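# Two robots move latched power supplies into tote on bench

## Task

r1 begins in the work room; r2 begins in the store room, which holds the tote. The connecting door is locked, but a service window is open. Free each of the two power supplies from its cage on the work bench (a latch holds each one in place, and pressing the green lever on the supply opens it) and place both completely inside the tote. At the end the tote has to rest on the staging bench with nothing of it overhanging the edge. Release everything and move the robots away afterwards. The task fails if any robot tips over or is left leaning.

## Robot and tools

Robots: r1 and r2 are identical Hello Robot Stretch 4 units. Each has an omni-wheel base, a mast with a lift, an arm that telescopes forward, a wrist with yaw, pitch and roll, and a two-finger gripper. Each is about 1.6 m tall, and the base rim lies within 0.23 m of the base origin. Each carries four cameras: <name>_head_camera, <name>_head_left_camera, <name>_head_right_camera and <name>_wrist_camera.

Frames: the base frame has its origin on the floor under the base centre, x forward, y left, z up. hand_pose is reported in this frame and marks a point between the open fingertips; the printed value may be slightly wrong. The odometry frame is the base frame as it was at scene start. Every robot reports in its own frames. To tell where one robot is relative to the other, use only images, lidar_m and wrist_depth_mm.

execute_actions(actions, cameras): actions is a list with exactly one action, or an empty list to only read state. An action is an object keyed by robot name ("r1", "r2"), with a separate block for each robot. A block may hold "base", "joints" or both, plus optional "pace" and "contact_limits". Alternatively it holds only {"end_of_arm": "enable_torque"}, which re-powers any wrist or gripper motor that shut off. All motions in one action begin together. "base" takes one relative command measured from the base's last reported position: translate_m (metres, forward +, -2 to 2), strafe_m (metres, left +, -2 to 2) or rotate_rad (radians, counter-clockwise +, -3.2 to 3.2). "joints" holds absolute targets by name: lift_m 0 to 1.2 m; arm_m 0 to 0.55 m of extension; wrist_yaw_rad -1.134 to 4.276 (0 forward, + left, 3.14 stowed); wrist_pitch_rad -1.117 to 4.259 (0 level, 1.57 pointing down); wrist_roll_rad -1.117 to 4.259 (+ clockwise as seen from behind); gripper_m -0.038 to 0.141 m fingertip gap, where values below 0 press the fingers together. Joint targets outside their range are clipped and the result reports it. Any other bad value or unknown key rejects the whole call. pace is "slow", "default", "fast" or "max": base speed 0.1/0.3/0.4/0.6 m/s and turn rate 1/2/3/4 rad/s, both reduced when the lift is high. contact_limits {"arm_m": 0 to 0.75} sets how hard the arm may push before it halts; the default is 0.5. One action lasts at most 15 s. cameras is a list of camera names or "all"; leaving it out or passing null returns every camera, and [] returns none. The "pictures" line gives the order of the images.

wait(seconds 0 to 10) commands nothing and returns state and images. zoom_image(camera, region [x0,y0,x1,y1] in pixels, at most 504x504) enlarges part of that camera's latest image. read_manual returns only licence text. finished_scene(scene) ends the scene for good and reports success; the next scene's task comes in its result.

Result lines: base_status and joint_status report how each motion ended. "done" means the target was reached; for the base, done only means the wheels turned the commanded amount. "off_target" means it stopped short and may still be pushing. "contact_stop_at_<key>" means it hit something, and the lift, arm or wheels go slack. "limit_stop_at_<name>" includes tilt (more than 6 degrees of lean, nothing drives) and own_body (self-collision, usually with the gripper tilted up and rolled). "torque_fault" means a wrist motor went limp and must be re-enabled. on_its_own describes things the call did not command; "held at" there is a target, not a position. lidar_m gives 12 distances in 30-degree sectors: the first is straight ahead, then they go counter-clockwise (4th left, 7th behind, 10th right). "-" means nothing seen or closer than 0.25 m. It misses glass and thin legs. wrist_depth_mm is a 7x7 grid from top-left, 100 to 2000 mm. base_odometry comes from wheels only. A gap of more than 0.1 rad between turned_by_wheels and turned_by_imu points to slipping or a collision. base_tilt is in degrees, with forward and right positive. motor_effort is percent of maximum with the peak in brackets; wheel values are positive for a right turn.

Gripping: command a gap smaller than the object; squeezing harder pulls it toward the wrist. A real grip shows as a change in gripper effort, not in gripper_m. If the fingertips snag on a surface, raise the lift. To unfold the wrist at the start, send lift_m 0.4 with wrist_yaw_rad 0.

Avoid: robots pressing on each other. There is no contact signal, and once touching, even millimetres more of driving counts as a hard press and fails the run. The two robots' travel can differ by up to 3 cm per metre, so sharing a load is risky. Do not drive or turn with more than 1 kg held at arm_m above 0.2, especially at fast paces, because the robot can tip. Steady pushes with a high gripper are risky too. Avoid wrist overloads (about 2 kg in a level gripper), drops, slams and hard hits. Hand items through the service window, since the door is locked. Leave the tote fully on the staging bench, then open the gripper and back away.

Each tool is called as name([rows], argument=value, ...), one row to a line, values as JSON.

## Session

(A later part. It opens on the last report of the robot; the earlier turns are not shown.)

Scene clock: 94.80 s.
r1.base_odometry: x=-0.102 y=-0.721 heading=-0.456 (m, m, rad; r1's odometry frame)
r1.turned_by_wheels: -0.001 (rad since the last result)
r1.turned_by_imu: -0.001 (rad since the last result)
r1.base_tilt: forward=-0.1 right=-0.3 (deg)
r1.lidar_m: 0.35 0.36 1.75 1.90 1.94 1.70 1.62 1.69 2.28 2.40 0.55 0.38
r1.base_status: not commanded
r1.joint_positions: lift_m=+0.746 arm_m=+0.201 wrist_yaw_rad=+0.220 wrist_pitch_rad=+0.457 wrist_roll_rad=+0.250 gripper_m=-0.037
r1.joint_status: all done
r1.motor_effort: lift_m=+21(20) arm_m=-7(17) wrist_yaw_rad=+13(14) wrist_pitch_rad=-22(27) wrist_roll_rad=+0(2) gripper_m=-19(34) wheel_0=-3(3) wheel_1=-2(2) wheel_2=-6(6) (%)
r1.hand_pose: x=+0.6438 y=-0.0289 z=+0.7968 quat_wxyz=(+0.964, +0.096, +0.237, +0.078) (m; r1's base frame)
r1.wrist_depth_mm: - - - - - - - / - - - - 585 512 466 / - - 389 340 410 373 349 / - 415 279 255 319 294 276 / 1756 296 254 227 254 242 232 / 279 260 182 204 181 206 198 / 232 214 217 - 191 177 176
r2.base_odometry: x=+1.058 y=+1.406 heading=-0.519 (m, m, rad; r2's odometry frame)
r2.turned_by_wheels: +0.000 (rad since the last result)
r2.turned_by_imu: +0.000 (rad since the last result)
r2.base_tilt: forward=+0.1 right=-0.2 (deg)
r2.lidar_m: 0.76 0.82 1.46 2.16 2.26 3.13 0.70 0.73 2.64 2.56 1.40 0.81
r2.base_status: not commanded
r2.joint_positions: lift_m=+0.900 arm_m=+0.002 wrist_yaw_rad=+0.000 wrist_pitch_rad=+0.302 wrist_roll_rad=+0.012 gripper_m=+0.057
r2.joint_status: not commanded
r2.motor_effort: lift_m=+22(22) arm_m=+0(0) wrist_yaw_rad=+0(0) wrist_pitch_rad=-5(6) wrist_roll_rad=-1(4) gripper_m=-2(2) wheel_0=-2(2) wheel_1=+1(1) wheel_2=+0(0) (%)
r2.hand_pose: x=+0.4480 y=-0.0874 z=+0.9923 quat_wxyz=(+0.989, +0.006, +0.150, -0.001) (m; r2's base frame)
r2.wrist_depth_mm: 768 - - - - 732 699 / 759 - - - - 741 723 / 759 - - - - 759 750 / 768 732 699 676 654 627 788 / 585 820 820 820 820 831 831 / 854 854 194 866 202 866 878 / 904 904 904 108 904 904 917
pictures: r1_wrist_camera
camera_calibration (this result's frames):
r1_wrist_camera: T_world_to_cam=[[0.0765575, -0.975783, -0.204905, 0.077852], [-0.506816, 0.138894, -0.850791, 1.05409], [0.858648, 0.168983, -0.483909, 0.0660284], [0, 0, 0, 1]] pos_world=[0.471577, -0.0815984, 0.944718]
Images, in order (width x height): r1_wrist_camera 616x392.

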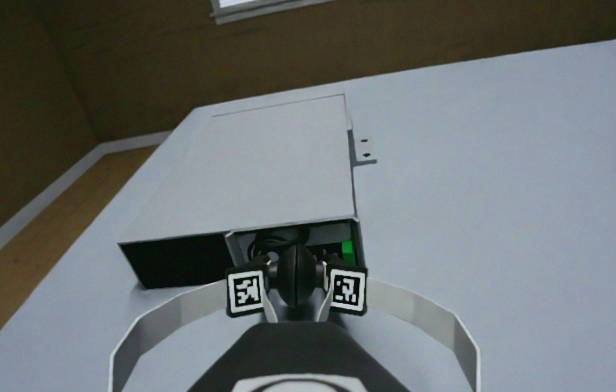

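execute_actions([
  {"r1":{"joints":{"arm_m":0.165}}},
], cameras=[])

execute_actions([
  {"r1":{"base":{"strafe_m":0.012},"joints":{"wrist_yaw_rad":0.14,"wrist_roll_rad":0.32,"gripper_m":0.076,"lift_m":0.757}}},
], cameras=[])

execute_actions([
  {"r1":{"joints":{"arm_m":0.197},"contact_limits":{"arm_m":0.15},"pace":"slow"}},
], cameras=["r1_wrist_camera"])

execute_actions([
  {"r1":{"joints":{"gripper_m":0.04}}},
], cameras=[])

execute_actions([
  {"r1":{"joints":{"gripper_m":0.025,"arm_m":0.206},"contact_limits":{"arm_m":0.25},"pace":"slow"}},
], cameras=["r1_wrist_camera"])

zoom_image(camera="r1_wrist_camera", region=[170, 190, 420, 330])

Scene clock: 97.20 s.
r1.base_odometry: x=-0.102 y=-0.721 heading=-0.456 (m, m, rad; r1's odometry frame)
r1.turned_by_wheels: +0.001 (rad since the last result)
r1.turned_by_imu: +0.001 (rad since the last result)
r1.base_tilt: forward=+0.0 right=-0.3 (deg)
r1.lidar_m: 0.35 0.38 1.76 1.90 1.92 1.69 1.61 1.66 2.28 2.40 0.55 0.39
r1.base_status: not commanded
r1.joint_positions: lift_m=+0.746 arm_m=+0.167 wrist_yaw_rad=+0.225 wrist_pitch_rad=+0.452 wrist_roll_rad=+0.250 gripper_m=-0.037
r1.joint_status: all done
r1.motor_effort: lift_m=+21(21) arm_m=-9(8) wrist_yaw_rad=+0(13) wrist_pitch_rad=-7(21) wrist_roll_rad=-2(0) gripper_m=-19(21) wheel_0=-1(3) wheel_1=-1(2) wheel_2=-2(6) (%)
r1.hand_pose: x=+0.6100 y=-0.0274 z=+0.7981 quat_wxyz=(+0.964, +0.096, +0.235, +0.081) (m; r1's base frame)
r1.wrist_depth_mm: - - - - - - - / - - - - 603 525 488 / - - 410 351 415 382 357 / - 449 300 270 319 301 283 / 1808 324 300 274 265 248 237 / 285 266 183 200 180 210 201 / 236 218 220 - 196 179 178
r2.base_odometry: x=+1.058 y=+1.406 heading=-0.519 (m, m, rad; r2's odometry frame)
r2.turned_by_wheels: +0.000 (rad since the last result)
r2.turned_by_imu: +0.001 (rad since the last result)
r2.base_tilt: forward=+0.1 right=-0.2 (deg)
r2.lidar_m: 0.73 0.80 1.46 2.15 2.27 3.09 0.70 0.74 2.64 2.57 1.41 0.80
r2.base_status: not commanded
r2.joint_positions: lift_m=+0.900 arm_m=+0.002 wrist_yaw_rad=+0.000 wrist_pitch_rad=+0.302 wrist_roll_rad=+0.012 gripper_m=+0.057
r2.joint_status: not commanded
r2.motor_effort: lift_m=+22(22) arm_m=-1(1) wrist_yaw_rad=+0(0) wrist_pitch_rad=-6(5) wrist_roll_rad=-2(2) gripper_m=-3(3) wheel_0=-2(2) wheel_1=+2(1) wheel_2=+0(0) (%)
r2.hand_pose: x=+0.4480 y=-0.0874 z=+0.9923 quat_wxyz=(+0.989, +0.006, +0.150, -0.001) (m; r2's base frame)
r2.wrist_depth_mm: 768 - - - - 732 691 / 759 - - - - 741 723 / 750 - - - - 759 750 / 768 732 707 668 647 627 788 / 580 820 831 831 820 831 820 / 854 866 195 854 202 866 866 / 904 891 904 108 904 904 917
pictures: none
No camera images: the call's "cameras" was empty. Leave "cameras" out to get every camera's image.

Scene clock: 99.00 s.
r1.base_odometry: x=-0.097 y=-0.710 heading=-0.456 (m, m, rad; r1's odometry frame)
r1.turned_by_wheels: +0.000 (rad since the last result)
r1.turned_by_imu: +0.000 (rad since the last result)
r1.base_tilt: forward=-0.1 right=-0.4 (deg)
r1.lidar_m: 0.36 0.37 1.73 1.88 1.92 1.70 1.62 1.66 2.28 2.41 0.55 0.39
r1.base_status: done
r1.joint_positions: lift_m=+0.757 arm_m=+0.167 wrist_yaw_rad=+0.140 wrist_pitch_rad=+0.452 wrist_roll_rad=+0.320 gripper_m=+0.076
r1.joint_status: all done
r1.motor_effort: lift_m=+23(25) arm_m=-9(9) wrist_yaw_rad=-3(2) wrist_pitch_rad=-8(7) wrist_roll_rad=+1(0) gripper_m=-2(20) wheel_0=+0(9) wheel_1=+1(5) wheel_2=-1(3) (%)
r1.hand_pose: x=+0.6067 y=-0.0503 z=+0.8089 quat_wxyz=(+0.962, +0.139, +0.232, +0.032) (m; r1's base frame)
r1.wrist_depth_mm: - - - - - - 627 / - - - - 585 504 449 / - - 439 407 427 377 347 / - 512 319 294 334 303 279 / - 342 283 285 266 252 237 / 340 289 250 247 214 214 204 / 266 245 240 - 204 186 181
r2.base_odometry: x=+1.058 y=+1.406 heading=-0.519 (m, m, rad; r2's odometry frame)
r2.turned_by_wheels: +0.000 (rad since the last result)
r2.turned_by_imu: +0.000 (rad since the last result)
r2.base_tilt: forward=+0.1 right=-0.2 (deg)
r2.lidar_m: 0.76 0.78 1.46 2.15 2.28 3.11 0.71 0.75 2.68 2.56 1.41 0.78
r2.base_status: not commanded
r2.joint_positions: lift_m=+0.900 arm_m=+0.002 wrist_yaw_rad=+0.000 wrist_pitch_rad=+0.302 wrist_roll_rad=+0.012 gripper_m=+0.057
r2.joint_status: not commanded
r2.motor_effort: lift_m=+23(22) arm_m=+0(0) wrist_yaw_rad=+0(0) wrist_pitch_rad=-6(5) wrist_roll_rad=-4(3) gripper_m=-2(1) wheel_0=-2(2) wheel_1=+2(1) wheel_2=+0(0) (%)
r2.hand_pose: x=+0.4480 y=-0.0874 z=+0.9923 quat_wxyz=(+0.989, +0.006, +0.150, -0.001) (m; r2's base frame)
r2.wrist_depth_mm: 768 - - - - 732 691 / 759 - - - - 741 723 / 759 - - - - 768 750 / 768 741 707 676 647 621 788 / 580 820 831 820 820 820 831 / 854 866 195 854 202 866 866 / 904 891 904 108 904 904 917
pictures: none
No camera images: the call's "cameras" was empty. Leave "cameras" out to get every camera's image.

Scene clock: 100.40 s.
r1.base_odometry: x=-0.097 y=-0.710 heading=-0.456 (m, m, rad; r1's odometry frame)
r1.turned_by_wheels: +0.000 (rad since the last result)
r1.turned_by_imu: +0.000 (rad since the last result)
r1.base_tilt: forward=-0.1 right=-0.4 (deg)
r1.lidar_m: 0.36 0.38 1.74 1.87 1.90 1.69 1.61 1.68 2.28 2.42 0.53 0.39
r1.base_status: not commanded
r1.joint_positions: lift_m=+0.757 arm_m=+0.195 wrist_yaw_rad=+0.140 wrist_pitch_rad=+0.452 wrist_roll_rad=+0.320 gripper_m=+0.076
r1.joint_status: all done
r1.motor_effort: lift_m=+23(23) arm_m=+9(9) wrist_yaw_rad=-1(2) wrist_pitch_rad=-8(8) wrist_roll_rad=+0(1) gripper_m=-1(1) wheel_0=+0(0) wheel_1=+1(1) wheel_2=-1(1) (%)
r1.contact_limits: arm_m 0.15
r1.hand_pose: x=+0.6354 y=-0.0503 z=+0.8089 quat_wxyz=(+0.962, +0.139, +0.232, +0.032) (m; r1's base frame)
r1.wrist_depth_mm: - - - - - - 621 / - - - - 591 504 452 / - - 436 404 427 379 343 / - 517 315 291 336 301 278 / - 309 256 254 267 251 237 / 336 281 250 248 213 213 203 / 266 245 240 - 203 186 181
r2.base_odometry: x=+1.058 y=+1.406 heading=-0.519 (m, m, rad; r2's odometry frame)
r2.turned_by_wheels: +0.000 (rad since the last result)
r2.turned_by_imu: +0.000 (rad since the last result)
r2.base_tilt: forward=+0.1 right=-0.2 (deg)
r2.lidar_m: 0.76 0.79 1.48 2.14 2.27 3.15 0.70 0.75 2.67 2.56 1.41 0.80
r2.base_status: not commanded
r2.joint_positions: lift_m=+0.900 arm_m=+0.002 wrist_yaw_rad=+0.000 wrist_pitch_rad=+0.302 wrist_roll_rad=+0.012 gripper_m=+0.057
r2.joint_status: not commanded
r2.motor_effort: lift_m=+22(22) arm_m=+0(0) wrist_yaw_rad=+0(0) wrist_pitch_rad=-6(6) wrist_roll_rad=-1(2) gripper_m=-3(3) wheel_0=-2(2) wheel_1=+1(1) wheel_2=-1(0) (%)
r2.hand_pose: x=+0.4480 y=-0.0874 z=+0.9923 quat_wxyz=(+0.989, +0.006, +0.150, -0.001) (m; r2's base frame)
r2.wrist_depth_mm: 768 - - - - 732 699 / 759 - - - - 732 723 / 750 - - - - 768 759 / 768 732 699 676 647 627 788 / 574 809 820 831 820 831 831 / 854 866 195 866 202 878 866 / 891 891 904 108 904 904 917
pictures: r1_wrist_camera
camera_calibration (this result's frames):
r1_wrist_camera: T_world_to_cam=[[-0.0319887, -0.963512, -0.265748, 0.178859], [-0.490654, 0.24678, -0.835678, 1.0461], [0.870767, 0.103658, -0.480645, 0.0691217], [0, 0, 0, 1]] pos_world=[0.458809, -0.0929901, 0.954961]
Images, in order (width x height): r1_wrist_camera 616x392.

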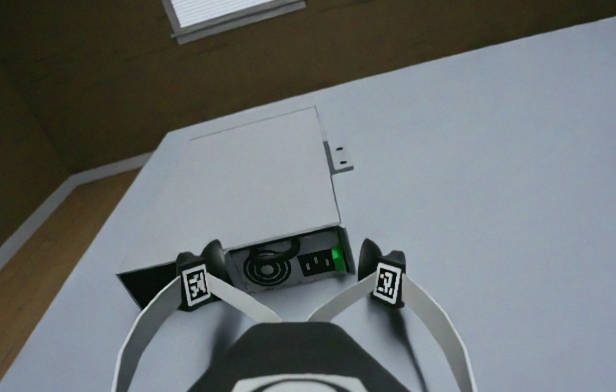

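Scene clock: 101.57 s.
r1.base_odometry: x=-0.097 y=-0.710 heading=-0.456 (m, m, rad; r1's odometry frame)
r1.turned_by_wheels: +0.000 (rad since the last result)
r1.turned_by_imu: +0.000 (rad since the last result)
r1.base_tilt: forward=+0.0 right=-0.3 (deg)
r1.lidar_m: 0.35 0.36 1.76 1.88 1.93 1.70 1.62 1.66 2.29 2.42 0.53 0.38
r1.base_status: not commanded
r1.joint_positions: lift_m=+0.757 arm_m=+0.195 wrist_yaw_rad=+0.138 wrist_pitch_rad=+0.452 wrist_roll_rad=+0.320 gripper_m=+0.040
r1.joint_status: all done
r1.motor_effort: lift_m=+23(23) arm_m=+9(9) wrist_yaw_rad=+5(3) wrist_pitch_rad=-9(7) wrist_roll_rad=+1(1) gripper_m=-5(4) wheel_0=+0(0) wheel_1=+1(1) wheel_2=-1(1) (%)
r1.hand_pose: x=+0.6353 y=-0.0509 z=+0.8089 quat_wxyz=(+0.962, +0.139, +0.232, +0.031) (m; r1's base frame)
r1.wrist_depth_mm: - - - - - - 627 / - - - - 591 500 452 / - - 439 404 427 375 343 / - 488 315 294 334 300 278 / - 294 258 252 268 251 237 / 334 286 196 236 198 214 202 / 267 241 239 - 202 185 181
r2.base_odometry: x=+1.058 y=+1.406 heading=-0.519 (m, m, rad; r2's odometry frame)
r2.turned_by_wheels: +0.000 (rad since the last result)
r2.turned_by_imu: +0.000 (rad since the last result)
r2.base_tilt: forward=+0.1 right=-0.2 (deg)
r2.lidar_m: 0.74 0.78 1.46 2.15 2.25 3.12 0.70 0.73 2.68 2.55 1.42 0.79
r2.base_status: not commanded
r2.joint_positions: lift_m=+0.900 arm_m=+0.002 wrist_yaw_rad=+0.000 wrist_pitch_rad=+0.302 wrist_roll_rad=+0.012 gripper_m=+0.057
r2.joint_status: not commanded
r2.motor_effort: lift_m=+22(22) arm_m=+0(1) wrist_yaw_rad=+0(0) wrist_pitch_rad=-5(6) wrist_roll_rad=-3(4) gripper_m=-3(2) wheel_0=-2(2) wheel_1=+2(2) wheel_2=+0(0) (%)
r2.hand_pose: x=+0.4480 y=-0.0874 z=+0.9923 quat_wxyz=(+0.989, +0.006, +0.150, -0.001) (m; r2's base frame)
r2.wrist_depth_mm: 768 - - - - 732 699 / 759 - - - - 750 723 / 759 - - - - 759 750 / 768 732 707 676 647 621 778 / 580 820 831 820 831 831 831 / 866 866 195 854 202 866 866 / 891 904 904 108 917 904 917
pictures: none
No camera images: the call's "cameras" was empty. Leave "cameras" out to get every camera's image.

Scene clock: 102.57 s.
r1.base_odometry: x=-0.097 y=-0.710 heading=-0.456 (m, m, rad; r1's odometry frame)
r1.turned_by_wheels: +0.000 (rad since the last result)
r1.turned_by_imu: +0.000 (rad since the last result)
r1.base_tilt: forward=+0.0 right=-0.4 (deg)
r1.lidar_m: 0.36 0.37 1.74 1.89 1.93 1.70 1.60 1.69 2.30 2.43 0.53 0.38
r1.base_status: not commanded
r1.joint_positions: lift_m=+0.757 arm_m=+0.204 wrist_yaw_rad=+0.142 wrist_pitch_rad=+0.456 wrist_roll_rad=+0.320 gripper_m=+0.025
r1.joint_status: all done
r1.motor_effort: lift_m=+22(23) arm_m=+13(17) wrist_yaw_rad=-8(6) wrist_pitch_rad=-17(16) wrist_roll_rad=+1(1) gripper_m=-10(7) wheel_0=+3(3) wheel_1=+3(3) wheel_2=-3(2) (%)
r1.contact_limits: arm_m 0.25
r1.hand_pose: x=+0.6434 y=-0.0500 z=+0.8082 quat_wxyz=(+0.962, +0.139, +0.233, +0.032) (m; r1's base frame)
r1.wrist_depth_mm: - - - - - - 615 / - - - - 585 496 449 / - - 427 389 421 373 343 / - 508 314 289 330 297 277 / - 304 253 242 268 249 237 / 334 279 209 240 191 213 202 / 264 239 238 - 201 183 180
r2.base_odometry: x=+1.058 y=+1.406 heading=-0.519 (m, m, rad; r2's odometry frame)
r2.turned_by_wheels: +0.000 (rad since the last result)
r2.turned_by_imu: +0.000 (rad since the last result)
r2.base_tilt: forward=+0.1 right=-0.2 (deg)
r2.lidar_m: 0.75 0.80 1.41 2.15 2.24 3.16 0.69 0.74 2.67 2.58 1.41 0.80
r2.base_status: not commanded
r2.joint_positions: lift_m=+0.900 arm_m=+0.002 wrist_yaw_rad=+0.000 wrist_pitch_rad=+0.302 wrist_roll_rad=+0.012 gripper_m=+0.057
r2.joint_status: not commanded
r2.motor_effort: lift_m=+22(22) arm_m=+0(0) wrist_yaw_rad=+0(0) wrist_pitch_rad=-6(6) wrist_roll_rad=-2(0) gripper_m=-2(3) wheel_0=-2(2) wheel_1=+1(1) wheel_2=+0(0) (%)
r2.hand_pose: x=+0.4480 y=-0.0874 z=+0.9923 quat_wxyz=(+0.989, +0.006, +0.150, -0.001) (m; r2's base frame)
r2.wrist_depth_mm: 768 - - - - 732 691 / 759 - - - - 732 732 / 750 - - - - 768 759 / 768 732 699 676 647 627 788 / 580 820 820 820 809 831 831 / 854 854 195 866 202 878 866 / 904 904 904 108 904 904 917
pictures: r1_wrist_camera
camera_calibration (this result's frames):
r1_wrist_camera: T_world_to_cam=[[-0.0314642, -0.963663, -0.265263, 0.17849], [-0.493711, 0.245742, -0.834182, 1.04998], [0.869057, 0.104716, -0.483503, 0.0652194], [0, 0, 0, 1]] pos_world=[0.467323, -0.0928488, 0.954755]
Images, in order (width x height): r1_wrist_camera 616x392.

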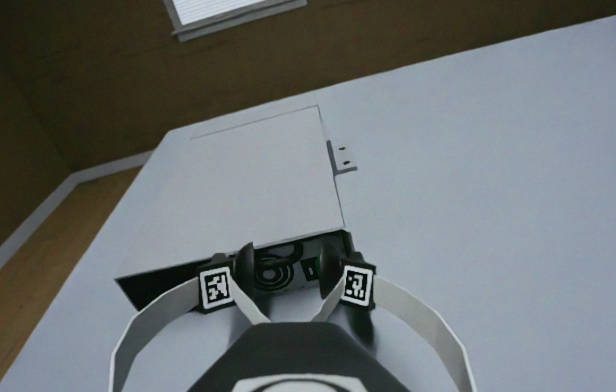

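Region (170, 190, 420, 330) of r1_wrist_camera's 616x392 image, scaled by 2.016; it fills the top 282 rows of this view, and the rest is white.

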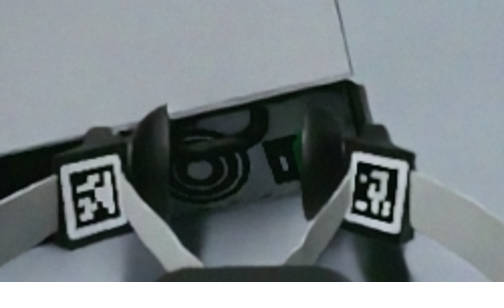

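execute_actions([
  {"r1":{"joints":{"gripper_m":-0.005,"arm_m":0.214,"lift_m":0.753},"contact_limits":{"arm_m":0.3},"pace":"slow"}},
], cameras=[])

execute_actions([
  {"r1":{"base":{"strafe_m":-0.008},"joints":{"gripper_m":-0.038,"arm_m":0.223,"lift_m":0.749},"contact_limits":{"arm_m":0.3},"pace":"slow"}},
], cameras=["r1_wrist_camera"])

zoom_image(camera="r1_wrist_camera", region=[150, 190, 400, 330])

Scene clock: 104.13 s.
r1.base_odometry: x=-0.097 y=-0.710 heading=-0.456 (m, m, rad; r1's odometry frame)
r1.turned_by_wheels: +0.000 (rad since the last result)
r1.turned_by_imu: +0.000 (rad since the last result)
r1.base_tilt: forward=-0.1 right=-0.4 (deg)
r1.lidar_m: 0.34 0.38 1.76 1.88 1.93 1.70 1.61 1.70 2.27 2.42 0.54 0.38
r1.base_status: not commanded
r1.joint_positions: lift_m=+0.753 arm_m=+0.211 wrist_yaw_rad=+0.140 wrist_pitch_rad=+0.458 wrist_roll_rad=+0.320 gripper_m=-0.004
r1.joint_status: all done
r1.motor_effort: lift_m=+16(22) arm_m=+15(18) wrist_yaw_rad=-2(6) wrist_pitch_rad=-22(24) wrist_roll_rad=-1(1) gripper_m=-21(20) wheel_0=+4(5) wheel_1=+5(4) wheel_2=-8(8) (%)
r1.contact_limits: arm_m 0.3
r1.hand_pose: x=+0.6508 y=-0.0504 z=+0.8042 quat_wxyz=(+0.962, +0.139, +0.234, +0.031) (m; r1's base frame)
r1.wrist_depth_mm: - - - - - - 603 / - - - - 564 488 433 / - - 415 379 410 364 332 / - 473 304 278 322 293 271 / - 286 239 234 265 244 231 / 315 169 205 235 186 206 198 / 258 236 233 - 198 182 178
r2.base_odometry: x=+1.058 y=+1.406 heading=-0.519 (m, m, rad; r2's odometry frame)
r2.turned_by_wheels: +0.000 (rad since the last result)
r2.turned_by_imu: +0.000 (rad since the last result)
r2.base_tilt: forward=+0.2 right=-0.2 (deg)
r2.lidar_m: 0.76 0.81 1.46 2.16 2.25 3.13 0.70 0.72 2.68 2.57 1.42 0.78
r2.base_status: not commanded
r2.joint_positions: lift_m=+0.900 arm_m=+0.002 wrist_yaw_rad=+0.000 wrist_pitch_rad=+0.302 wrist_roll_rad=+0.012 gripper_m=+0.057
r2.joint_status: not commanded
r2.motor_effort: lift_m=+22(22) arm_m=+0(0) wrist_yaw_rad=+0(0) wrist_pitch_rad=-5(5) wrist_roll_rad=+1(3) gripper_m=-3(3) wheel_0=-2(2) wheel_1=+1(2) wheel_2=+0(0) (%)
r2.hand_pose: x=+0.4480 y=-0.0874 z=+0.9923 quat_wxyz=(+0.989, +0.006, +0.150, -0.001) (m; r2's base frame)
r2.wrist_depth_mm: 768 - - - - 732 699 / 768 - - - - 741 715 / 759 - - - - 768 750 / 759 732 707 676 647 627 788 / 574 820 820 831 831 820 831 / 854 866 195 854 202 866 866 / 904 904 904 108 904 904 917
pictures: none
No camera images: the call's "cameras" was empty. Leave "cameras" out to get every camera's image.

Scene clock: 105.43 s.
r1.base_odometry: x=-0.101 y=-0.717 heading=-0.456 (m, m, rad; r1's odometry frame)
r1.turned_by_wheels: +0.000 (rad since the last result)
r1.turned_by_imu: +0.012 (rad since the last result)
r1.base_tilt: forward=-0.1 right=-0.3 (deg)
r1.lidar_m: 0.36 0.38 1.75 1.88 1.92 1.69 1.62 1.69 2.34 2.40 0.55 0.38
r1.base_status: done
r1.joint_positions: lift_m=+0.749 arm_m=+0.221 wrist_yaw_rad=+0.138 wrist_pitch_rad=+0.457 wrist_roll_rad=+0.320 gripper_m=-0.037
r1.joint_status: all done
r1.motor_effort: lift_m=+16(15) arm_m=+14(22) wrist_yaw_rad=+3(12) wrist_pitch_rad=-22(25) wrist_roll_rad=+3(3) gripper_m=-28(26) wheel_0=+4(9) wheel_1=+2(7) wheel_2=-8(11) (%)
r1.contact_limits: arm_m 0.3
r1.hand_pose: x=+0.6599 y=-0.0509 z=+0.8003 quat_wxyz=(+0.962, +0.139, +0.234, +0.030) (m; r1's base frame)
r1.wrist_depth_mm: - - - - - - 591 / - - - - 559 473 424 / - - 410 368 402 355 325 / - 462 296 273 317 286 265 / - 263 233 227 259 238 225 / 310 169 199 235 181 198 194 / 251 236 226 - 193 178 174
r2.base_odometry: x=+1.058 y=+1.406 heading=-0.519 (m, m, rad; r2's odometry frame)
r2.turned_by_wheels: +0.000 (rad since the last result)
r2.turned_by_imu: +0.000 (rad since the last result)
r2.base_tilt: forward=+0.2 right=-0.2 (deg)
r2.lidar_m: 0.75 0.82 1.45 2.16 2.24 3.12 0.71 0.75 2.66 2.57 1.39 0.76
r2.base_status: not commanded
r2.joint_positions: lift_m=+0.900 arm_m=+0.002 wrist_yaw_rad=+0.000 wrist_pitch_rad=+0.302 wrist_roll_rad=+0.012 gripper_m=+0.057
r2.joint_status: not commanded
r2.motor_effort: lift_m=+22(22) arm_m=+0(1) wrist_yaw_rad=+0(0) wrist_pitch_rad=-6(6) wrist_roll_rad=-2(2) gripper_m=-2(2) wheel_0=-2(2) wheel_1=+2(1) wheel_2=+0(0) (%)
r2.hand_pose: x=+0.4480 y=-0.0874 z=+0.9923 quat_wxyz=(+0.989, +0.006, +0.150, -0.001) (m; r2's base frame)
r2.wrist_depth_mm: 768 - - - - 732 691 / 759 - - - - 741 723 / 750 - - - - 759 750 / 768 732 707 668 647 621 788 / 574 820 820 820 820 831 831 / 866 866 195 854 202 866 866 / 917 904 904 108 904 904 904
pictures: r1_wrist_camera
camera_calibration (this result's frames):
r1_wrist_camera: T_world_to_cam=[[-0.0350479, -0.963606, -0.265018, 0.178208], [-0.4941, 0.247211, -0.833518, 1.05158], [0.868699, 0.101732, -0.484782, 0.0482827], [0, 0, 0, 1]] pos_world=[0.483889, -0.0931523, 0.947147]
Images, in order (width x height): r1_wrist_camera 616x392.

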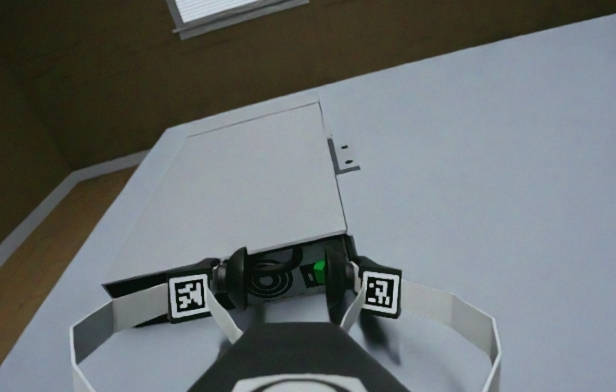

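Region (150, 190, 400, 330) of r1_wrist_camera's 616x392 image, scaled by 2.016; it fills the top 282 rows of this view, and the rest is white.

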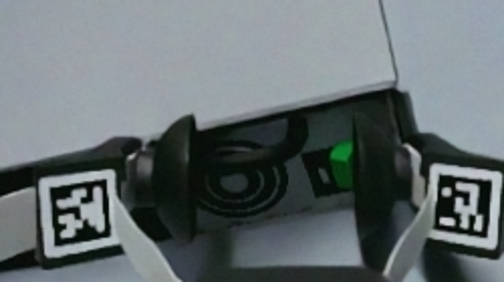

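execute_actions([
  {"r1":{"joints":{"arm_m":0.215,"wrist_yaw_rad":0.11},"pace":"slow"}},
], cameras=["r1_wrist_camera"])

zoom_image(camera="r1_wrist_camera", region=[150, 190, 400, 330])

execute_actions([
  {"r1":{"joints":{"arm_m":0.210},"pace":"slow"}},
], cameras=["r1_wrist_camera"])

zoom_image(camera="r1_wrist_camera", region=[150, 190, 400, 330])

Scene clock: 106.47 s.
r1.base_odometry: x=-0.101 y=-0.717 heading=-0.455 (m, m, rad; r1's odometry frame)
r1.turned_by_wheels: +0.001 (rad since the last result)
r1.turned_by_imu: +0.001 (rad since the last result)
r1.base_tilt: forward=+0.0 right=-0.3 (deg)
r1.lidar_m: 0.36 0.38 1.74 1.89 1.93 1.66 1.61 1.68 2.32 2.42 0.55 0.38
r1.base_status: not commanded
r1.joint_positions: lift_m=+0.749 arm_m=+0.217 wrist_yaw_rad=+0.117 wrist_pitch_rad=+0.453 wrist_roll_rad=+0.320 gripper_m=-0.037
r1.joint_status: all done
r1.on_its_own: wrist_yaw_rad is at rest, and its effort (-22) is outside its rest range (-13 to +13)
r1.motor_effort: lift_m=+18(18) arm_m=-10(15) wrist_yaw_rad=-22(22) wrist_pitch_rad=-7(22) wrist_roll_rad=+1(1) gripper_m=-33(32) wheel_0=+4(4) wheel_1=+1(2) wheel_2=+1(8) (%)
r1.hand_pose: x=+0.6556 y=-0.0565 z=+0.8013 quat_wxyz=(+0.963, +0.142, +0.230, +0.021) (m; r1's base frame)
r1.wrist_depth_mm: - - - - - - 597 / - - - - 569 480 427 / - - 415 382 407 359 330 / - 466 301 273 317 287 267 / - 271 235 231 262 241 227 / 312 168 192 236 182 198 194 / 253 235 230 - 194 178 174
r2.base_odometry: x=+1.058 y=+1.406 heading=-0.519 (m, m, rad; r2's odometry frame)
r2.turned_by_wheels: +0.000 (rad since the last result)
r2.turned_by_imu: +0.000 (rad since the last result)
r2.base_tilt: forward=+0.1 right=-0.2 (deg)
r2.lidar_m: 0.76 0.81 1.44 2.14 2.25 3.17 0.70 0.74 2.67 2.56 1.40 0.80
r2.base_status: not commanded
r2.joint_positions: lift_m=+0.900 arm_m=+0.002 wrist_yaw_rad=+0.000 wrist_pitch_rad=+0.302 wrist_roll_rad=+0.012 gripper_m=+0.057
r2.joint_status: not commanded
r2.motor_effort: lift_m=+22(22) arm_m=-1(0) wrist_yaw_rad=+0(0) wrist_pitch_rad=-5(5) wrist_roll_rad=-1(2) gripper_m=-3(3) wheel_0=-2(2) wheel_1=+1(2) wheel_2=+0(1) (%)
r2.hand_pose: x=+0.4480 y=-0.0874 z=+0.9923 quat_wxyz=(+0.989, +0.006, +0.150, -0.001) (m; r2's base frame)
r2.wrist_depth_mm: 768 - - - - 723 691 / 759 - - - - 741 723 / 750 - - - - 759 759 / 768 732 707 676 647 627 788 / 574 820 820 820 809 820 831 / 866 854 195 854 202 866 866 / 904 904 904 108 917 904 904
pictures: r1_wrist_camera
camera_calibration (this result's frames):
r1_wrist_camera: T_world_to_cam=[[-0.0541857, -0.962514, -0.265765, 0.186144], [-0.485066, 0.258015, -0.835547, 1.04799], [0.872797, 0.0836389, -0.480863, 0.0461797], [0, 0, 0, 1]] pos_world=[0.478123, -0.0950927, 0.94732]
Images, in order (width x height): r1_wrist_camera 616x392.

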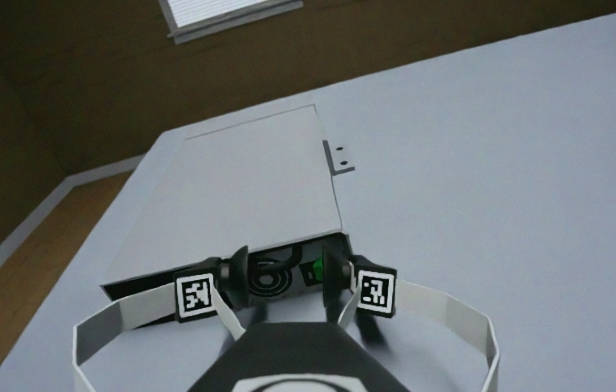

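Region (150, 190, 400, 330) of r1_wrist_camera's 616x392 image, scaled by 2.016; it fills the top 282 rows of this view, and the rest is white.

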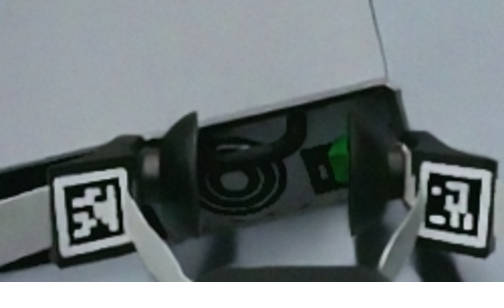

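Scene clock: 107.20 s.
r1.base_odometry: x=-0.100 y=-0.717 heading=-0.454 (m, m, rad; r1's odometry frame)
r1.turned_by_wheels: +0.001 (rad since the last result)
r1.turned_by_imu: +0.001 (rad since the last result)
r1.base_tilt: forward=-0.1 right=-0.4 (deg)
r1.lidar_m: 0.35 0.37 1.75 1.89 1.92 1.69 1.60 1.68 2.30 2.42 0.55 0.39
r1.base_status: not commanded
r1.joint_positions: lift_m=+0.749 arm_m=+0.212 wrist_yaw_rad=+0.124 wrist_pitch_rad=+0.449 wrist_roll_rad=+0.320 gripper_m=-0.037
r1.joint_status: all done
r1.on_its_own: wrist_yaw_rad is at rest, and its effort (-42) is outside its rest range (-13 to +13)
r1.motor_effort: lift_m=+20(19) arm_m=-14(15) wrist_yaw_rad=-42(43) wrist_pitch_rad=+3(8) wrist_roll_rad=-3(2) gripper_m=-32(33) wheel_0=+7(7) wheel_1=+1(2) wheel_2=+8(8) (%)
r1.hand_pose: x=+0.6522 y=-0.0545 z=+0.8022 quat_wxyz=(+0.963, +0.142, +0.229, +0.024) (m; r1's base frame)
r1.wrist_depth_mm: - - - - - - 609 / - - - - 580 488 433 / - - 421 373 410 362 332 / - 500 304 273 322 290 268 / - 298 241 231 259 242 229 / 327 248 181 230 183 204 195 / 259 236 231 - 195 178 174
r2.base_odometry: x=+1.058 y=+1.406 heading=-0.519 (m, m, rad; r2's odometry frame)
r2.turned_by_wheels: +0.000 (rad since the last result)
r2.turned_by_imu: +0.000 (rad since the last result)
r2.base_tilt: forward=+0.1 right=-0.2 (deg)
r2.lidar_m: 0.75 0.82 1.44 2.16 2.23 3.15 0.69 0.73 2.64 2.55 1.43 0.80
r2.base_status: not commanded
r2.joint_positions: lift_m=+0.900 arm_m=+0.002 wrist_yaw_rad=+0.000 wrist_pitch_rad=+0.302 wrist_roll_rad=+0.012 gripper_m=+0.057
r2.joint_status: not commanded
r2.motor_effort: lift_m=+22(22) arm_m=+0(0) wrist_yaw_rad=+0(0) wrist_pitch_rad=-6(5) wrist_roll_rad=+0(2) gripper_m=-3(3) wheel_0=-2(2) wheel_1=+2(2) wheel_2=+0(0) (%)
r2.hand_pose: x=+0.4480 y=-0.0874 z=+0.9923 quat_wxyz=(+0.989, +0.006, +0.150, -0.001) (m; r2's base frame)
r2.wrist_depth_mm: 768 - - - - 732 691 / 759 - - - - 741 723 / 759 - - - - 759 759 / 759 732 707 676 647 627 798 / 574 820 820 820 820 831 831 / 866 866 195 854 202 866 866 / 904 891 904 108 904 904 917
pictures: r1_wrist_camera
camera_calibration (this result's frames):
r1_wrist_camera: T_world_to_cam=[[-0.0464035, -0.962585, -0.266976, 0.184042], [-0.483595, 0.255504, -0.83717, 1.0468], [0.874061, 0.0902603, -0.477357, 0.0462015], [0, 0, 0, 1]] pos_world=[0.474384, -0.0944756, 0.94754]
Images, in order (width x height): r1_wrist_camera 616x392.

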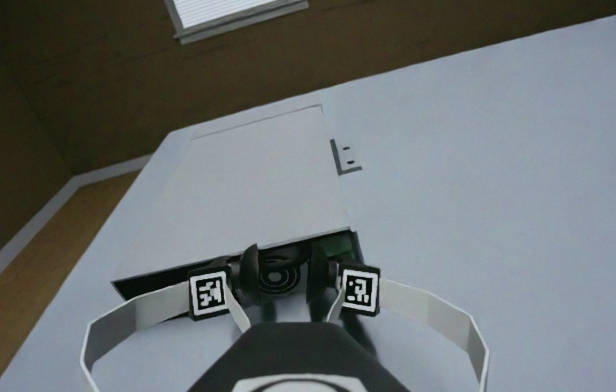

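Region (150, 190, 400, 330) of r1_wrist_camera's 616x392 image, scaled by 2.016; it fills the top 282 rows of this view, and the rest is white.

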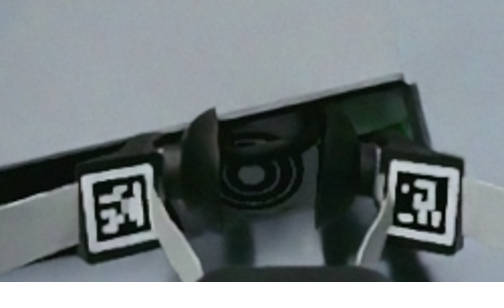

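execute_actions([
  {"r1":{"joints":{"gripper_m":0.052,"arm_m":0.16}}},
], cameras=[])

execute_actions([
  {"r1":{"base":{"strafe_m":0.045},"joints":{"lift_m":0.908,"wrist_yaw_rad":0,"wrist_roll_rad":0}}},
], cameras=[])

execute_actions([
  {"r1":{"joints":{"wrist_pitch_rad":1.3,"arm_m":0.37}}},
], cameras=["r1_wrist_camera"])

zoom_image(camera="r1_wrist_camera", region=[170, 170, 420, 330])

Scene clock: 109.77 s.
r1.base_odometry: x=-0.101 y=-0.717 heading=-0.456 (m, m, rad; r1's odometry frame)
r1.turned_by_wheels: -0.002 (rad since the last result)
r1.turned_by_imu: -0.001 (rad since the last result)
r1.base_tilt: forward=-0.1 right=-0.4 (deg)
r1.lidar_m: 0.37 0.38 1.76 1.89 1.91 1.68 1.61 1.66 2.29 2.42 0.54 0.39
r1.base_status: not commanded
r1.joint_positions: lift_m=+0.749 arm_m=+0.162 wrist_yaw_rad=+0.110 wrist_pitch_rad=+0.452 wrist_roll_rad=+0.320 gripper_m=+0.052
r1.joint_status: all done
r1.motor_effort: lift_m=+19(19) arm_m=-10(16) wrist_yaw_rad=-2(44) wrist_pitch_rad=-7(6) wrist_roll_rad=-3(4) gripper_m=-4(36) wheel_0=-1(6) wheel_1=-1(2) wheel_2=-1(9) (%)
r1.hand_pose: x=+0.6001 y=-0.0584 z=+0.8013 quat_wxyz=(+0.963, +0.143, +0.229, +0.017) (m; r1's base frame)
r1.wrist_depth_mm: - - - - - - 603 / - - - 699 569 480 433 / - - 415 402 410 364 330 / - 459 300 286 320 290 268 / - 332 293 289 257 241 229 / 312 283 242 233 200 206 195 / 255 233 230 - 194 177 175
r2.base_odometry: x=+1.058 y=+1.406 heading=-0.519 (m, m, rad; r2's odometry frame)
r2.turned_by_wheels: +0.000 (rad since the last result)
r2.turned_by_imu: +0.001 (rad since the last result)
r2.base_tilt: forward=+0.1 right=-0.3 (deg)
r2.lidar_m: 0.76 0.81 1.45 2.16 2.26 3.14 0.71 0.73 2.67 2.55 1.42 0.78
r2.base_status: not commanded
r2.joint_positions: lift_m=+0.900 arm_m=+0.002 wrist_yaw_rad=+0.000 wrist_pitch_rad=+0.302 wrist_roll_rad=+0.012 gripper_m=+0.057
r2.joint_status: not commanded
r2.motor_effort: lift_m=+22(22) arm_m=-1(0) wrist_yaw_rad=+0(0) wrist_pitch_rad=-6(6) wrist_roll_rad=+0(1) gripper_m=-2(3) wheel_0=-2(2) wheel_1=+2(1) wheel_2=+0(0) (%)
r2.hand_pose: x=+0.4480 y=-0.0874 z=+0.9923 quat_wxyz=(+0.989, +0.006, +0.150, -0.001) (m; r2's base frame)
r2.wrist_depth_mm: 768 - - - - 732 699 / 759 - - - - 732 723 / 750 - - - - 759 759 / 759 723 707 676 654 621 788 / 580 820 820 820 820 831 820 / 866 866 195 854 202 878 866 / 904 891 904 108 904 904 904
pictures: none
No camera images: the call's "cameras" was empty. Leave "cameras" out to get every camera's image.

Scene clock: 111.50 s.
r1.base_odometry: x=-0.081 y=-0.676 heading=-0.456 (m, m, rad; r1's odometry frame)
r1.turned_by_wheels: +0.000 (rad since the last result)
r1.turned_by_imu: +0.000 (rad since the last result)
r1.base_tilt: forward=-0.1 right=-0.3 (deg)
r1.lidar_m: 0.35 0.38 1.70 1.84 1.89 1.69 1.61 1.66 2.30 2.47 0.54 0.40
r1.base_status: done
r1.joint_positions: lift_m=+0.908 arm_m=+0.162 wrist_yaw_rad=+0.000 wrist_pitch_rad=+0.452 wrist_roll_rad=+0.000 gripper_m=+0.052
r1.joint_status: all done
r1.motor_effort: lift_m=+23(24) arm_m=-9(9) wrist_yaw_rad=-1(4) wrist_pitch_rad=-5(5) wrist_roll_rad=-2(3) gripper_m=-1(3) wheel_0=-1(9) wheel_1=-1(6) wheel_2=-1(1) (%)
r1.hand_pose: x=+0.5921 y=-0.0874 z=+0.9601 quat_wxyz=(+0.975, +0.000, +0.224, +0.000) (m; r1's base frame)
r1.wrist_depth_mm: - - - - - - - / - - - - - - - / - - - - - - - / - - 640 654 699 715 715 / 1661 1537 484 477 554 559 559 / 1366 433 359 387 202 459 459 / 1160 373 387 - 399 387 394
r2.base_odometry: x=+1.058 y=+1.406 heading=-0.519 (m, m, rad; r2's odometry frame)
r2.turned_by_wheels: +0.000 (rad since the last result)
r2.turned_by_imu: +0.000 (rad since the last result)
r2.base_tilt: forward=+0.1 right=-0.2 (deg)
r2.lidar_m: 0.75 0.82 1.47 2.15 2.29 3.11 0.70 0.74 2.70 2.55 1.40 0.79
r2.base_status: not commanded
r2.joint_positions: lift_m=+0.900 arm_m=+0.002 wrist_yaw_rad=+0.000 wrist_pitch_rad=+0.302 wrist_roll_rad=+0.012 gripper_m=+0.057
r2.joint_status: not commanded
r2.motor_effort: lift_m=+22(22) arm_m=-1(1) wrist_yaw_rad=+0(0) wrist_pitch_rad=-6(5) wrist_roll_rad=-1(3) gripper_m=-3(2) wheel_0=-2(2) wheel_1=+1(2) wheel_2=-1(0) (%)
r2.hand_pose: x=+0.4480 y=-0.0874 z=+0.9923 quat_wxyz=(+0.989, +0.006, +0.150, -0.001) (m; r2's base frame)
r2.wrist_depth_mm: 768 - - - - 732 691 / 759 - - - - 741 723 / 759 - - - - 759 750 / 768 732 699 676 647 621 788 / 580 820 820 831 809 831 820 / 866 866 194 866 202 866 866 / 904 904 904 108 904 904 917
pictures: none
No camera images: the call's "cameras" was empty. Leave "cameras" out to get every camera's image.

Scene clock: 113.23 s.
r1.base_odometry: x=-0.081 y=-0.676 heading=-0.456 (m, m, rad; r1's odometry frame)
r1.turned_by_wheels: +0.000 (rad since the last result)
r1.turned_by_imu: +0.000 (rad since the last result)
r1.base_tilt: forward=+0.0 right=-0.3 (deg)
r1.lidar_m: 0.37 0.40 1.72 1.83 1.88 1.69 1.62 1.70 2.32 2.45 0.56 0.39
r1.base_status: not commanded
r1.joint_positions: lift_m=+0.908 arm_m=+0.368 wrist_yaw_rad=+0.000 wrist_pitch_rad=+1.300 wrist_roll_rad=+0.000 gripper_m=+0.052
r1.joint_status: all done
r1.motor_effort: lift_m=+23(23) arm_m=+9(9) wrist_yaw_rad=-3(1) wrist_pitch_rad=-1(5) wrist_roll_rad=-1(1) gripper_m=-3(3) wheel_0=-1(1) wheel_1=-1(1) wheel_2=-1(1) (%)
r1.hand_pose: x=+0.6164 y=-0.0874 z=+0.8080 quat_wxyz=(+0.796, +0.000, +0.605, +0.000) (m; r1's base frame)
r1.wrist_depth_mm: 297 254 254 258 312 317 322 / 289 245 247 248 303 306 310 / 278 236 237 242 293 297 298 / 271 270 272 237 283 287 290 / 263 266 268 271 274 278 281 / 255 256 258 262 202 270 273 / 248 250 254 - 259 263 264
r2.base_odometry: x=+1.058 y=+1.406 heading=-0.519 (m, m, rad; r2's odometry frame)
r2.turned_by_wheels: +0.000 (rad since the last result)
r2.turned_by_imu: +0.000 (rad since the last result)
r2.base_tilt: forward=+0.1 right=-0.1 (deg)
r2.lidar_m: 0.75 0.82 1.45 2.15 2.22 3.14 0.70 0.75 2.67 2.58 1.42 0.79
r2.base_status: not commanded
r2.joint_positions: lift_m=+0.900 arm_m=+0.002 wrist_yaw_rad=+0.000 wrist_pitch_rad=+0.302 wrist_roll_rad=+0.012 gripper_m=+0.057
r2.joint_status: not commanded
r2.motor_effort: lift_m=+22(22) arm_m=-1(0) wrist_yaw_rad=+0(0) wrist_pitch_rad=-5(5) wrist_roll_rad=-1(2) gripper_m=-3(3) wheel_0=-2(2) wheel_1=+2(2) wheel_2=+0(0) (%)
r2.hand_pose: x=+0.4480 y=-0.0874 z=+0.9923 quat_wxyz=(+0.989, +0.006, +0.150, -0.001) (m; r2's base frame)
r2.wrist_depth_mm: 768 - - - - 732 691 / 759 - - - - 741 723 / 750 - - - - 759 750 / 768 732 707 676 647 627 788 / 574 820 820 820 820 831 831 / 854 866 195 866 202 866 866 / 904 891 891 108 904 904 917
pictures: r1_wrist_camera
camera_calibration (this result's frames):
r1_wrist_camera: T_world_to_cam=[[-0.00660452, -0.999439, 0.0328211, -0.117778], [-0.973741, -0.00104142, -0.227656, 0.829938], [0.227563, -0.0334628, -0.973188, 0.871548], [0, 0, 0, 1]] pos_world=[0.609035, -0.087683, 1.04099]
Images, in order (width x height): r1_wrist_camera 616x392.

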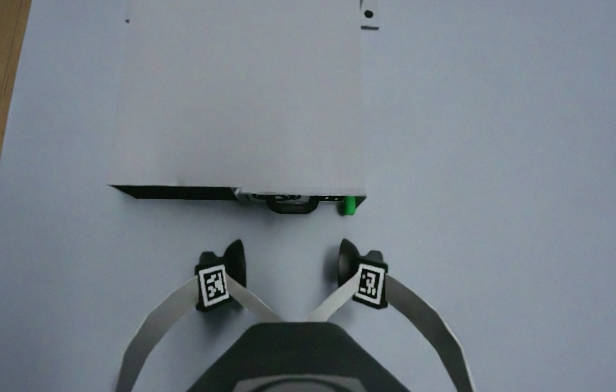

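Region (170, 170, 420, 330) of r1_wrist_camera's 616x392 image, scaled by 2.016; it fills the top 323 rows of this view, and the rest is white.

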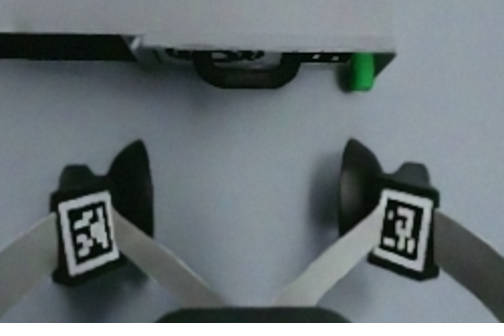

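execute_actions([
  {"r1":{"joints":{"gripper_m":0.044,"arm_m":0.376,"lift_m":0.906}}},
], cameras=[])

execute_actions([
  {"r1":{"joints":{"arm_m":0.402},"contact_limits":{"arm_m":0.2},"pace":"slow"}},
], cameras=["r1_wrist_camera"])

zoom_image(camera="r1_wrist_camera", region=[170, 170, 420, 330])

Scene clock: 114.43 s.
r1.base_odometry: x=-0.081 y=-0.676 heading=-0.456 (m, m, rad; r1's odometry frame)
r1.turned_by_wheels: +0.000 (rad since the last result)
r1.turned_by_imu: +0.000 (rad since the last result)
r1.base_tilt: forward=+0.0 right=-0.3 (deg)
r1.lidar_m: 0.36 0.37 1.70 1.84 1.88 1.66 1.62 1.68 2.31 2.46 0.55 0.39
r1.base_status: not commanded
r1.joint_positions: lift_m=+0.906 arm_m=+0.374 wrist_yaw_rad=+0.000 wrist_pitch_rad=+1.300 wrist_roll_rad=+0.000 gripper_m=+0.044
r1.joint_status: all done
r1.motor_effort: lift_m=+18(22) arm_m=+9(6) wrist_yaw_rad=-1(2) wrist_pitch_rad=-3(1) wrist_roll_rad=-2(1) gripper_m=-5(3) wheel_0=-1(1) wheel_1=-1(1) wheel_2=-1(1) (%)
r1.hand_pose: x=+0.6223 y=-0.0874 z=+0.8064 quat_wxyz=(+0.796, +0.000, +0.605, +0.000) (m; r1's base frame)
r1.wrist_depth_mm: 296 251 251 254 309 315 322 / 287 244 245 247 300 304 307 / 276 235 236 240 290 296 298 / 270 268 233 234 282 285 290 / 260 264 265 270 273 278 281 / 254 255 197 260 198 268 272 / 246 248 252 - 259 260 264
r2.base_odometry: x=+1.058 y=+1.406 heading=-0.519 (m, m, rad; r2's odometry frame)
r2.turned_by_wheels: +0.000 (rad since the last result)
r2.turned_by_imu: +0.000 (rad since the last result)
r2.base_tilt: forward=+0.1 right=-0.2 (deg)
r2.lidar_m: 0.76 0.80 1.46 2.14 2.26 3.14 0.69 0.73 2.66 2.56 1.40 0.81
r2.base_status: not commanded
r2.joint_positions: lift_m=+0.900 arm_m=+0.002 wrist_yaw_rad=+0.000 wrist_pitch_rad=+0.302 wrist_roll_rad=+0.012 gripper_m=+0.057
r2.joint_status: not commanded
r2.motor_effort: lift_m=+22(22) arm_m=+0(0) wrist_yaw_rad=+0(0) wrist_pitch_rad=-6(5) wrist_roll_rad=+0(1) gripper_m=-3(3) wheel_0=-2(2) wheel_1=+2(1) wheel_2=+0(0) (%)
r2.hand_pose: x=+0.4480 y=-0.0874 z=+0.9923 quat_wxyz=(+0.989, +0.006, +0.150, -0.001) (m; r2's base frame)
r2.wrist_depth_mm: 768 - - - - 732 691 / 759 - - - - 741 723 / 759 - - - - 759 759 / 759 732 699 676 647 627 788 / 580 820 820 831 809 820 820 / 866 866 194 866 202 866 866 / 904 904 891 108 904 904 931
pictures: none
No camera images: the call's "cameras" was empty. Leave "cameras" out to get every camera's image.

Scene clock: 115.73 s.
r1.base_odometry: x=-0.081 y=-0.676 heading=-0.456 (m, m, rad; r1's odometry frame)
r1.turned_by_wheels: +0.000 (rad since the last result)
r1.turned_by_imu: +0.000 (rad since the last result)
r1.base_tilt: forward=+0.0 right=-0.4 (deg)
r1.lidar_m: 0.34 0.37 1.71 1.85 1.88 1.69 1.61 1.70 2.33 2.46 0.57 0.38
r1.base_status: not commanded
r1.joint_positions: lift_m=+0.906 arm_m=+0.400 wrist_yaw_rad=-0.001 wrist_pitch_rad=+1.304 wrist_roll_rad=+0.000 gripper_m=+0.044
r1.joint_status: all done
r1.motor_effort: lift_m=+18(18) arm_m=+10(11) wrist_yaw_rad=+2(2) wrist_pitch_rad=-11(10) wrist_roll_rad=-2(2) gripper_m=-4(2) wheel_0=-1(1) wheel_1=-1(1) wheel_2=-1(1) (%)
r1.contact_limits: arm_m 0.2
r1.hand_pose: x=+0.6472 y=-0.0875 z=+0.8061 quat_wxyz=(+0.795, +0.000, +0.607, +0.000) (m; r1's base frame)
r1.wrist_depth_mm: 294 250 250 253 307 314 317 / 285 241 243 246 298 303 307 / 276 234 234 237 287 294 298 / 267 226 228 230 281 283 287 / 260 263 224 227 272 276 278 / 253 255 196 260 198 266 270 / 246 246 252 - 257 260 264
r2.base_odometry: x=+1.058 y=+1.406 heading=-0.519 (m, m, rad; r2's odometry frame)
r2.turned_by_wheels: +0.000 (rad since the last result)
r2.turned_by_imu: +0.000 (rad since the last result)
r2.base_tilt: forward=+0.1 right=-0.2 (deg)
r2.lidar_m: 0.73 0.79 1.46 2.14 2.27 3.08 0.70 0.73 2.64 2.58 1.42 0.81
r2.base_status: not commanded
r2.joint_positions: lift_m=+0.900 arm_m=+0.002 wrist_yaw_rad=+0.000 wrist_pitch_rad=+0.302 wrist_roll_rad=+0.012 gripper_m=+0.057
r2.joint_status: not commanded
r2.motor_effort: lift_m=+22(22) arm_m=+0(1) wrist_yaw_rad=+0(0) wrist_pitch_rad=-6(6) wrist_roll_rad=+1(0) gripper_m=-2(2) wheel_0=-2(2) wheel_1=+1(2) wheel_2=+0(0) (%)
r2.hand_pose: x=+0.4480 y=-0.0874 z=+0.9923 quat_wxyz=(+0.989, +0.006, +0.150, -0.001) (m; r2's base frame)
r2.wrist_depth_mm: 768 - - - - 732 699 / 759 - - - - 741 723 / 759 - - - - 759 759 / 768 741 707 676 647 627 788 / 580 820 820 820 820 831 831 / 866 866 195 854 202 866 878 / 904 904 904 108 891 904 917
pictures: r1_wrist_camera
camera_calibration (this result's frames):
r1_wrist_camera: T_world_to_cam=[[-0.00764602, -0.999431, 0.0328428, -0.116943], [-0.974473, 0.0000775221, -0.224505, 0.857557], [0.224375, -0.0337209, -0.973919, 0.865326], [0, 0, 0, 1]] pos_world=[0.640615, -0.0877629, 1.03912]
Images, in order (width x height): r1_wrist_camera 616x392.

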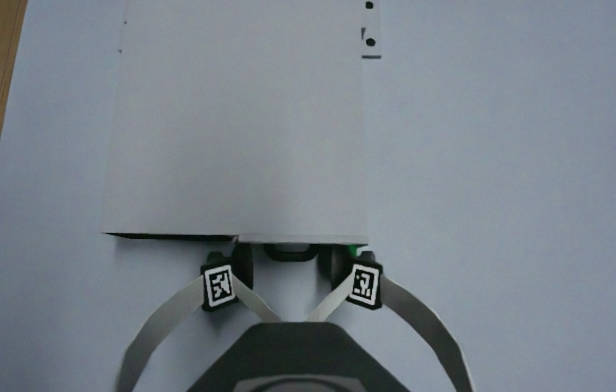

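Region (170, 170, 420, 330) of r1_wrist_camera's 616x392 image, scaled by 2.016; it fills the top 323 rows of this view, and the rest is white.

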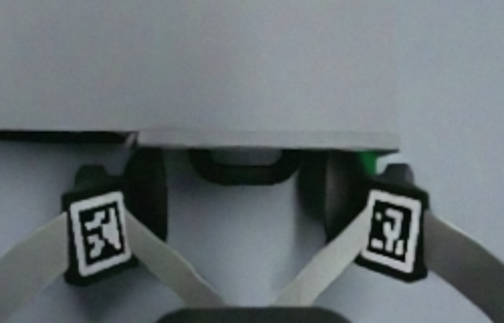

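The lever sits in the notch. Close.

execute_actions([
  {"r1":{"joints":{"gripper_m":0.022},"pace":"slow"}},
], cameras=["r1_wrist_camera"])

zoom_image(camera="r1_wrist_camera", region=[170, 170, 420, 330])

Scene clock: 117.03 s.
r1.base_odometry: x=-0.081 y=-0.676 heading=-0.456 (m, m, rad; r1's odometry frame)
r1.turned_by_wheels: +0.000 (rad since the last result)
r1.turned_by_imu: +0.000 (rad since the last result)
r1.base_tilt: forward=+0.0 right=-0.3 (deg)
r1.lidar_m: 0.36 0.38 1.71 1.85 1.88 1.68 1.61 1.69 2.33 2.46 0.53 0.40
r1.base_status: not commanded
r1.joint_positions: lift_m=+0.906 arm_m=+0.400 wrist_yaw_rad=-0.001 wrist_pitch_rad=+1.304 wrist_roll_rad=+0.000 gripper_m=+0.022
r1.joint_status: all done
r1.motor_effort: lift_m=+19(19) arm_m=+10(10) wrist_yaw_rad=+2(2) wrist_pitch_rad=-12(13) wrist_roll_rad=-3(1) gripper_m=-9(7) wheel_0=-1(1) wheel_1=-1(1) wheel_2=-1(1) (%)
r1.hand_pose: x=+0.6470 y=-0.0875 z=+0.8060 quat_wxyz=(+0.795, +0.000, +0.607, -0.001) (m; r1's base frame)
r1.wrist_depth_mm: 293 249 250 253 306 310 314 / 283 240 241 242 297 303 306 / 273 232 234 237 286 293 296 / 267 224 227 229 279 283 289 / 258 260 224 225 271 277 278 / 252 254 190 259 190 266 268 / 247 248 251 - 257 260 262
r2.base_odometry: x=+1.058 y=+1.406 heading=-0.519 (m, m, rad; r2's odometry frame)
r2.turned_by_wheels: +0.000 (rad since the last result)
r2.turned_by_imu: +0.000 (rad since the last result)
r2.base_tilt: forward=+0.1 right=-0.2 (deg)
r2.lidar_m: 0.75 0.81 1.46 2.16 2.26 3.09 0.69 0.74 2.67 2.58 1.43 0.77
r2.base_status: not commanded
r2.joint_positions: lift_m=+0.900 arm_m=+0.002 wrist_yaw_rad=+0.000 wrist_pitch_rad=+0.302 wrist_roll_rad=+0.012 gripper_m=+0.057
r2.joint_status: not commanded
r2.motor_effort: lift_m=+22(22) arm_m=+0(0) wrist_yaw_rad=+0(1) wrist_pitch_rad=-6(5) wrist_roll_rad=-3(2) gripper_m=-3(3) wheel_0=-2(2) wheel_1=+2(2) wheel_2=+0(0) (%)
r2.hand_pose: x=+0.4480 y=-0.0874 z=+0.9923 quat_wxyz=(+0.989, +0.006, +0.150, -0.001) (m; r2's base frame)
r2.wrist_depth_mm: 768 - - - - 732 691 / 759 - - - - 741 723 / 759 - - - - 768 750 / 768 732 707 676 654 621 788 / 580 831 820 820 820 831 820 / 854 866 195 854 202 866 878 / 904 891 904 108 904 904 917
pictures: r1_wrist_camera
camera_calibration (this result's frames):
r1_wrist_camera: T_world_to_cam=[[-0.00772377, -0.999431, 0.0328474, -0.116901], [-0.974627, 0.000175521, -0.223834, 0.856917], [0.223701, -0.0337428, -0.974074, 0.865814], [0, 0, 0, 1]] pos_world=[0.640588, -0.0877698, 1.03901]
Images, in order (width x height): r1_wrist_camera 616x392.

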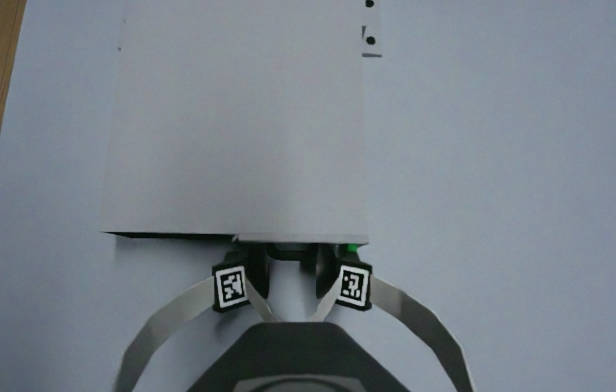

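Region (170, 170, 420, 330) of r1_wrist_camera's 616x392 image, scaled by 2.016; it fills the top 323 rows of this view, and the rest is white.

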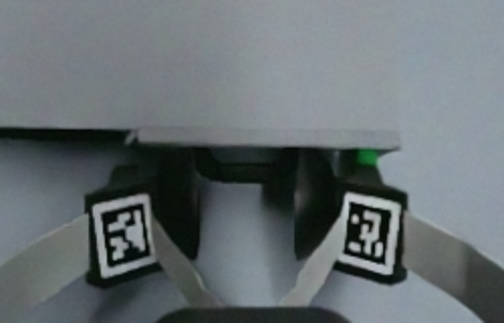

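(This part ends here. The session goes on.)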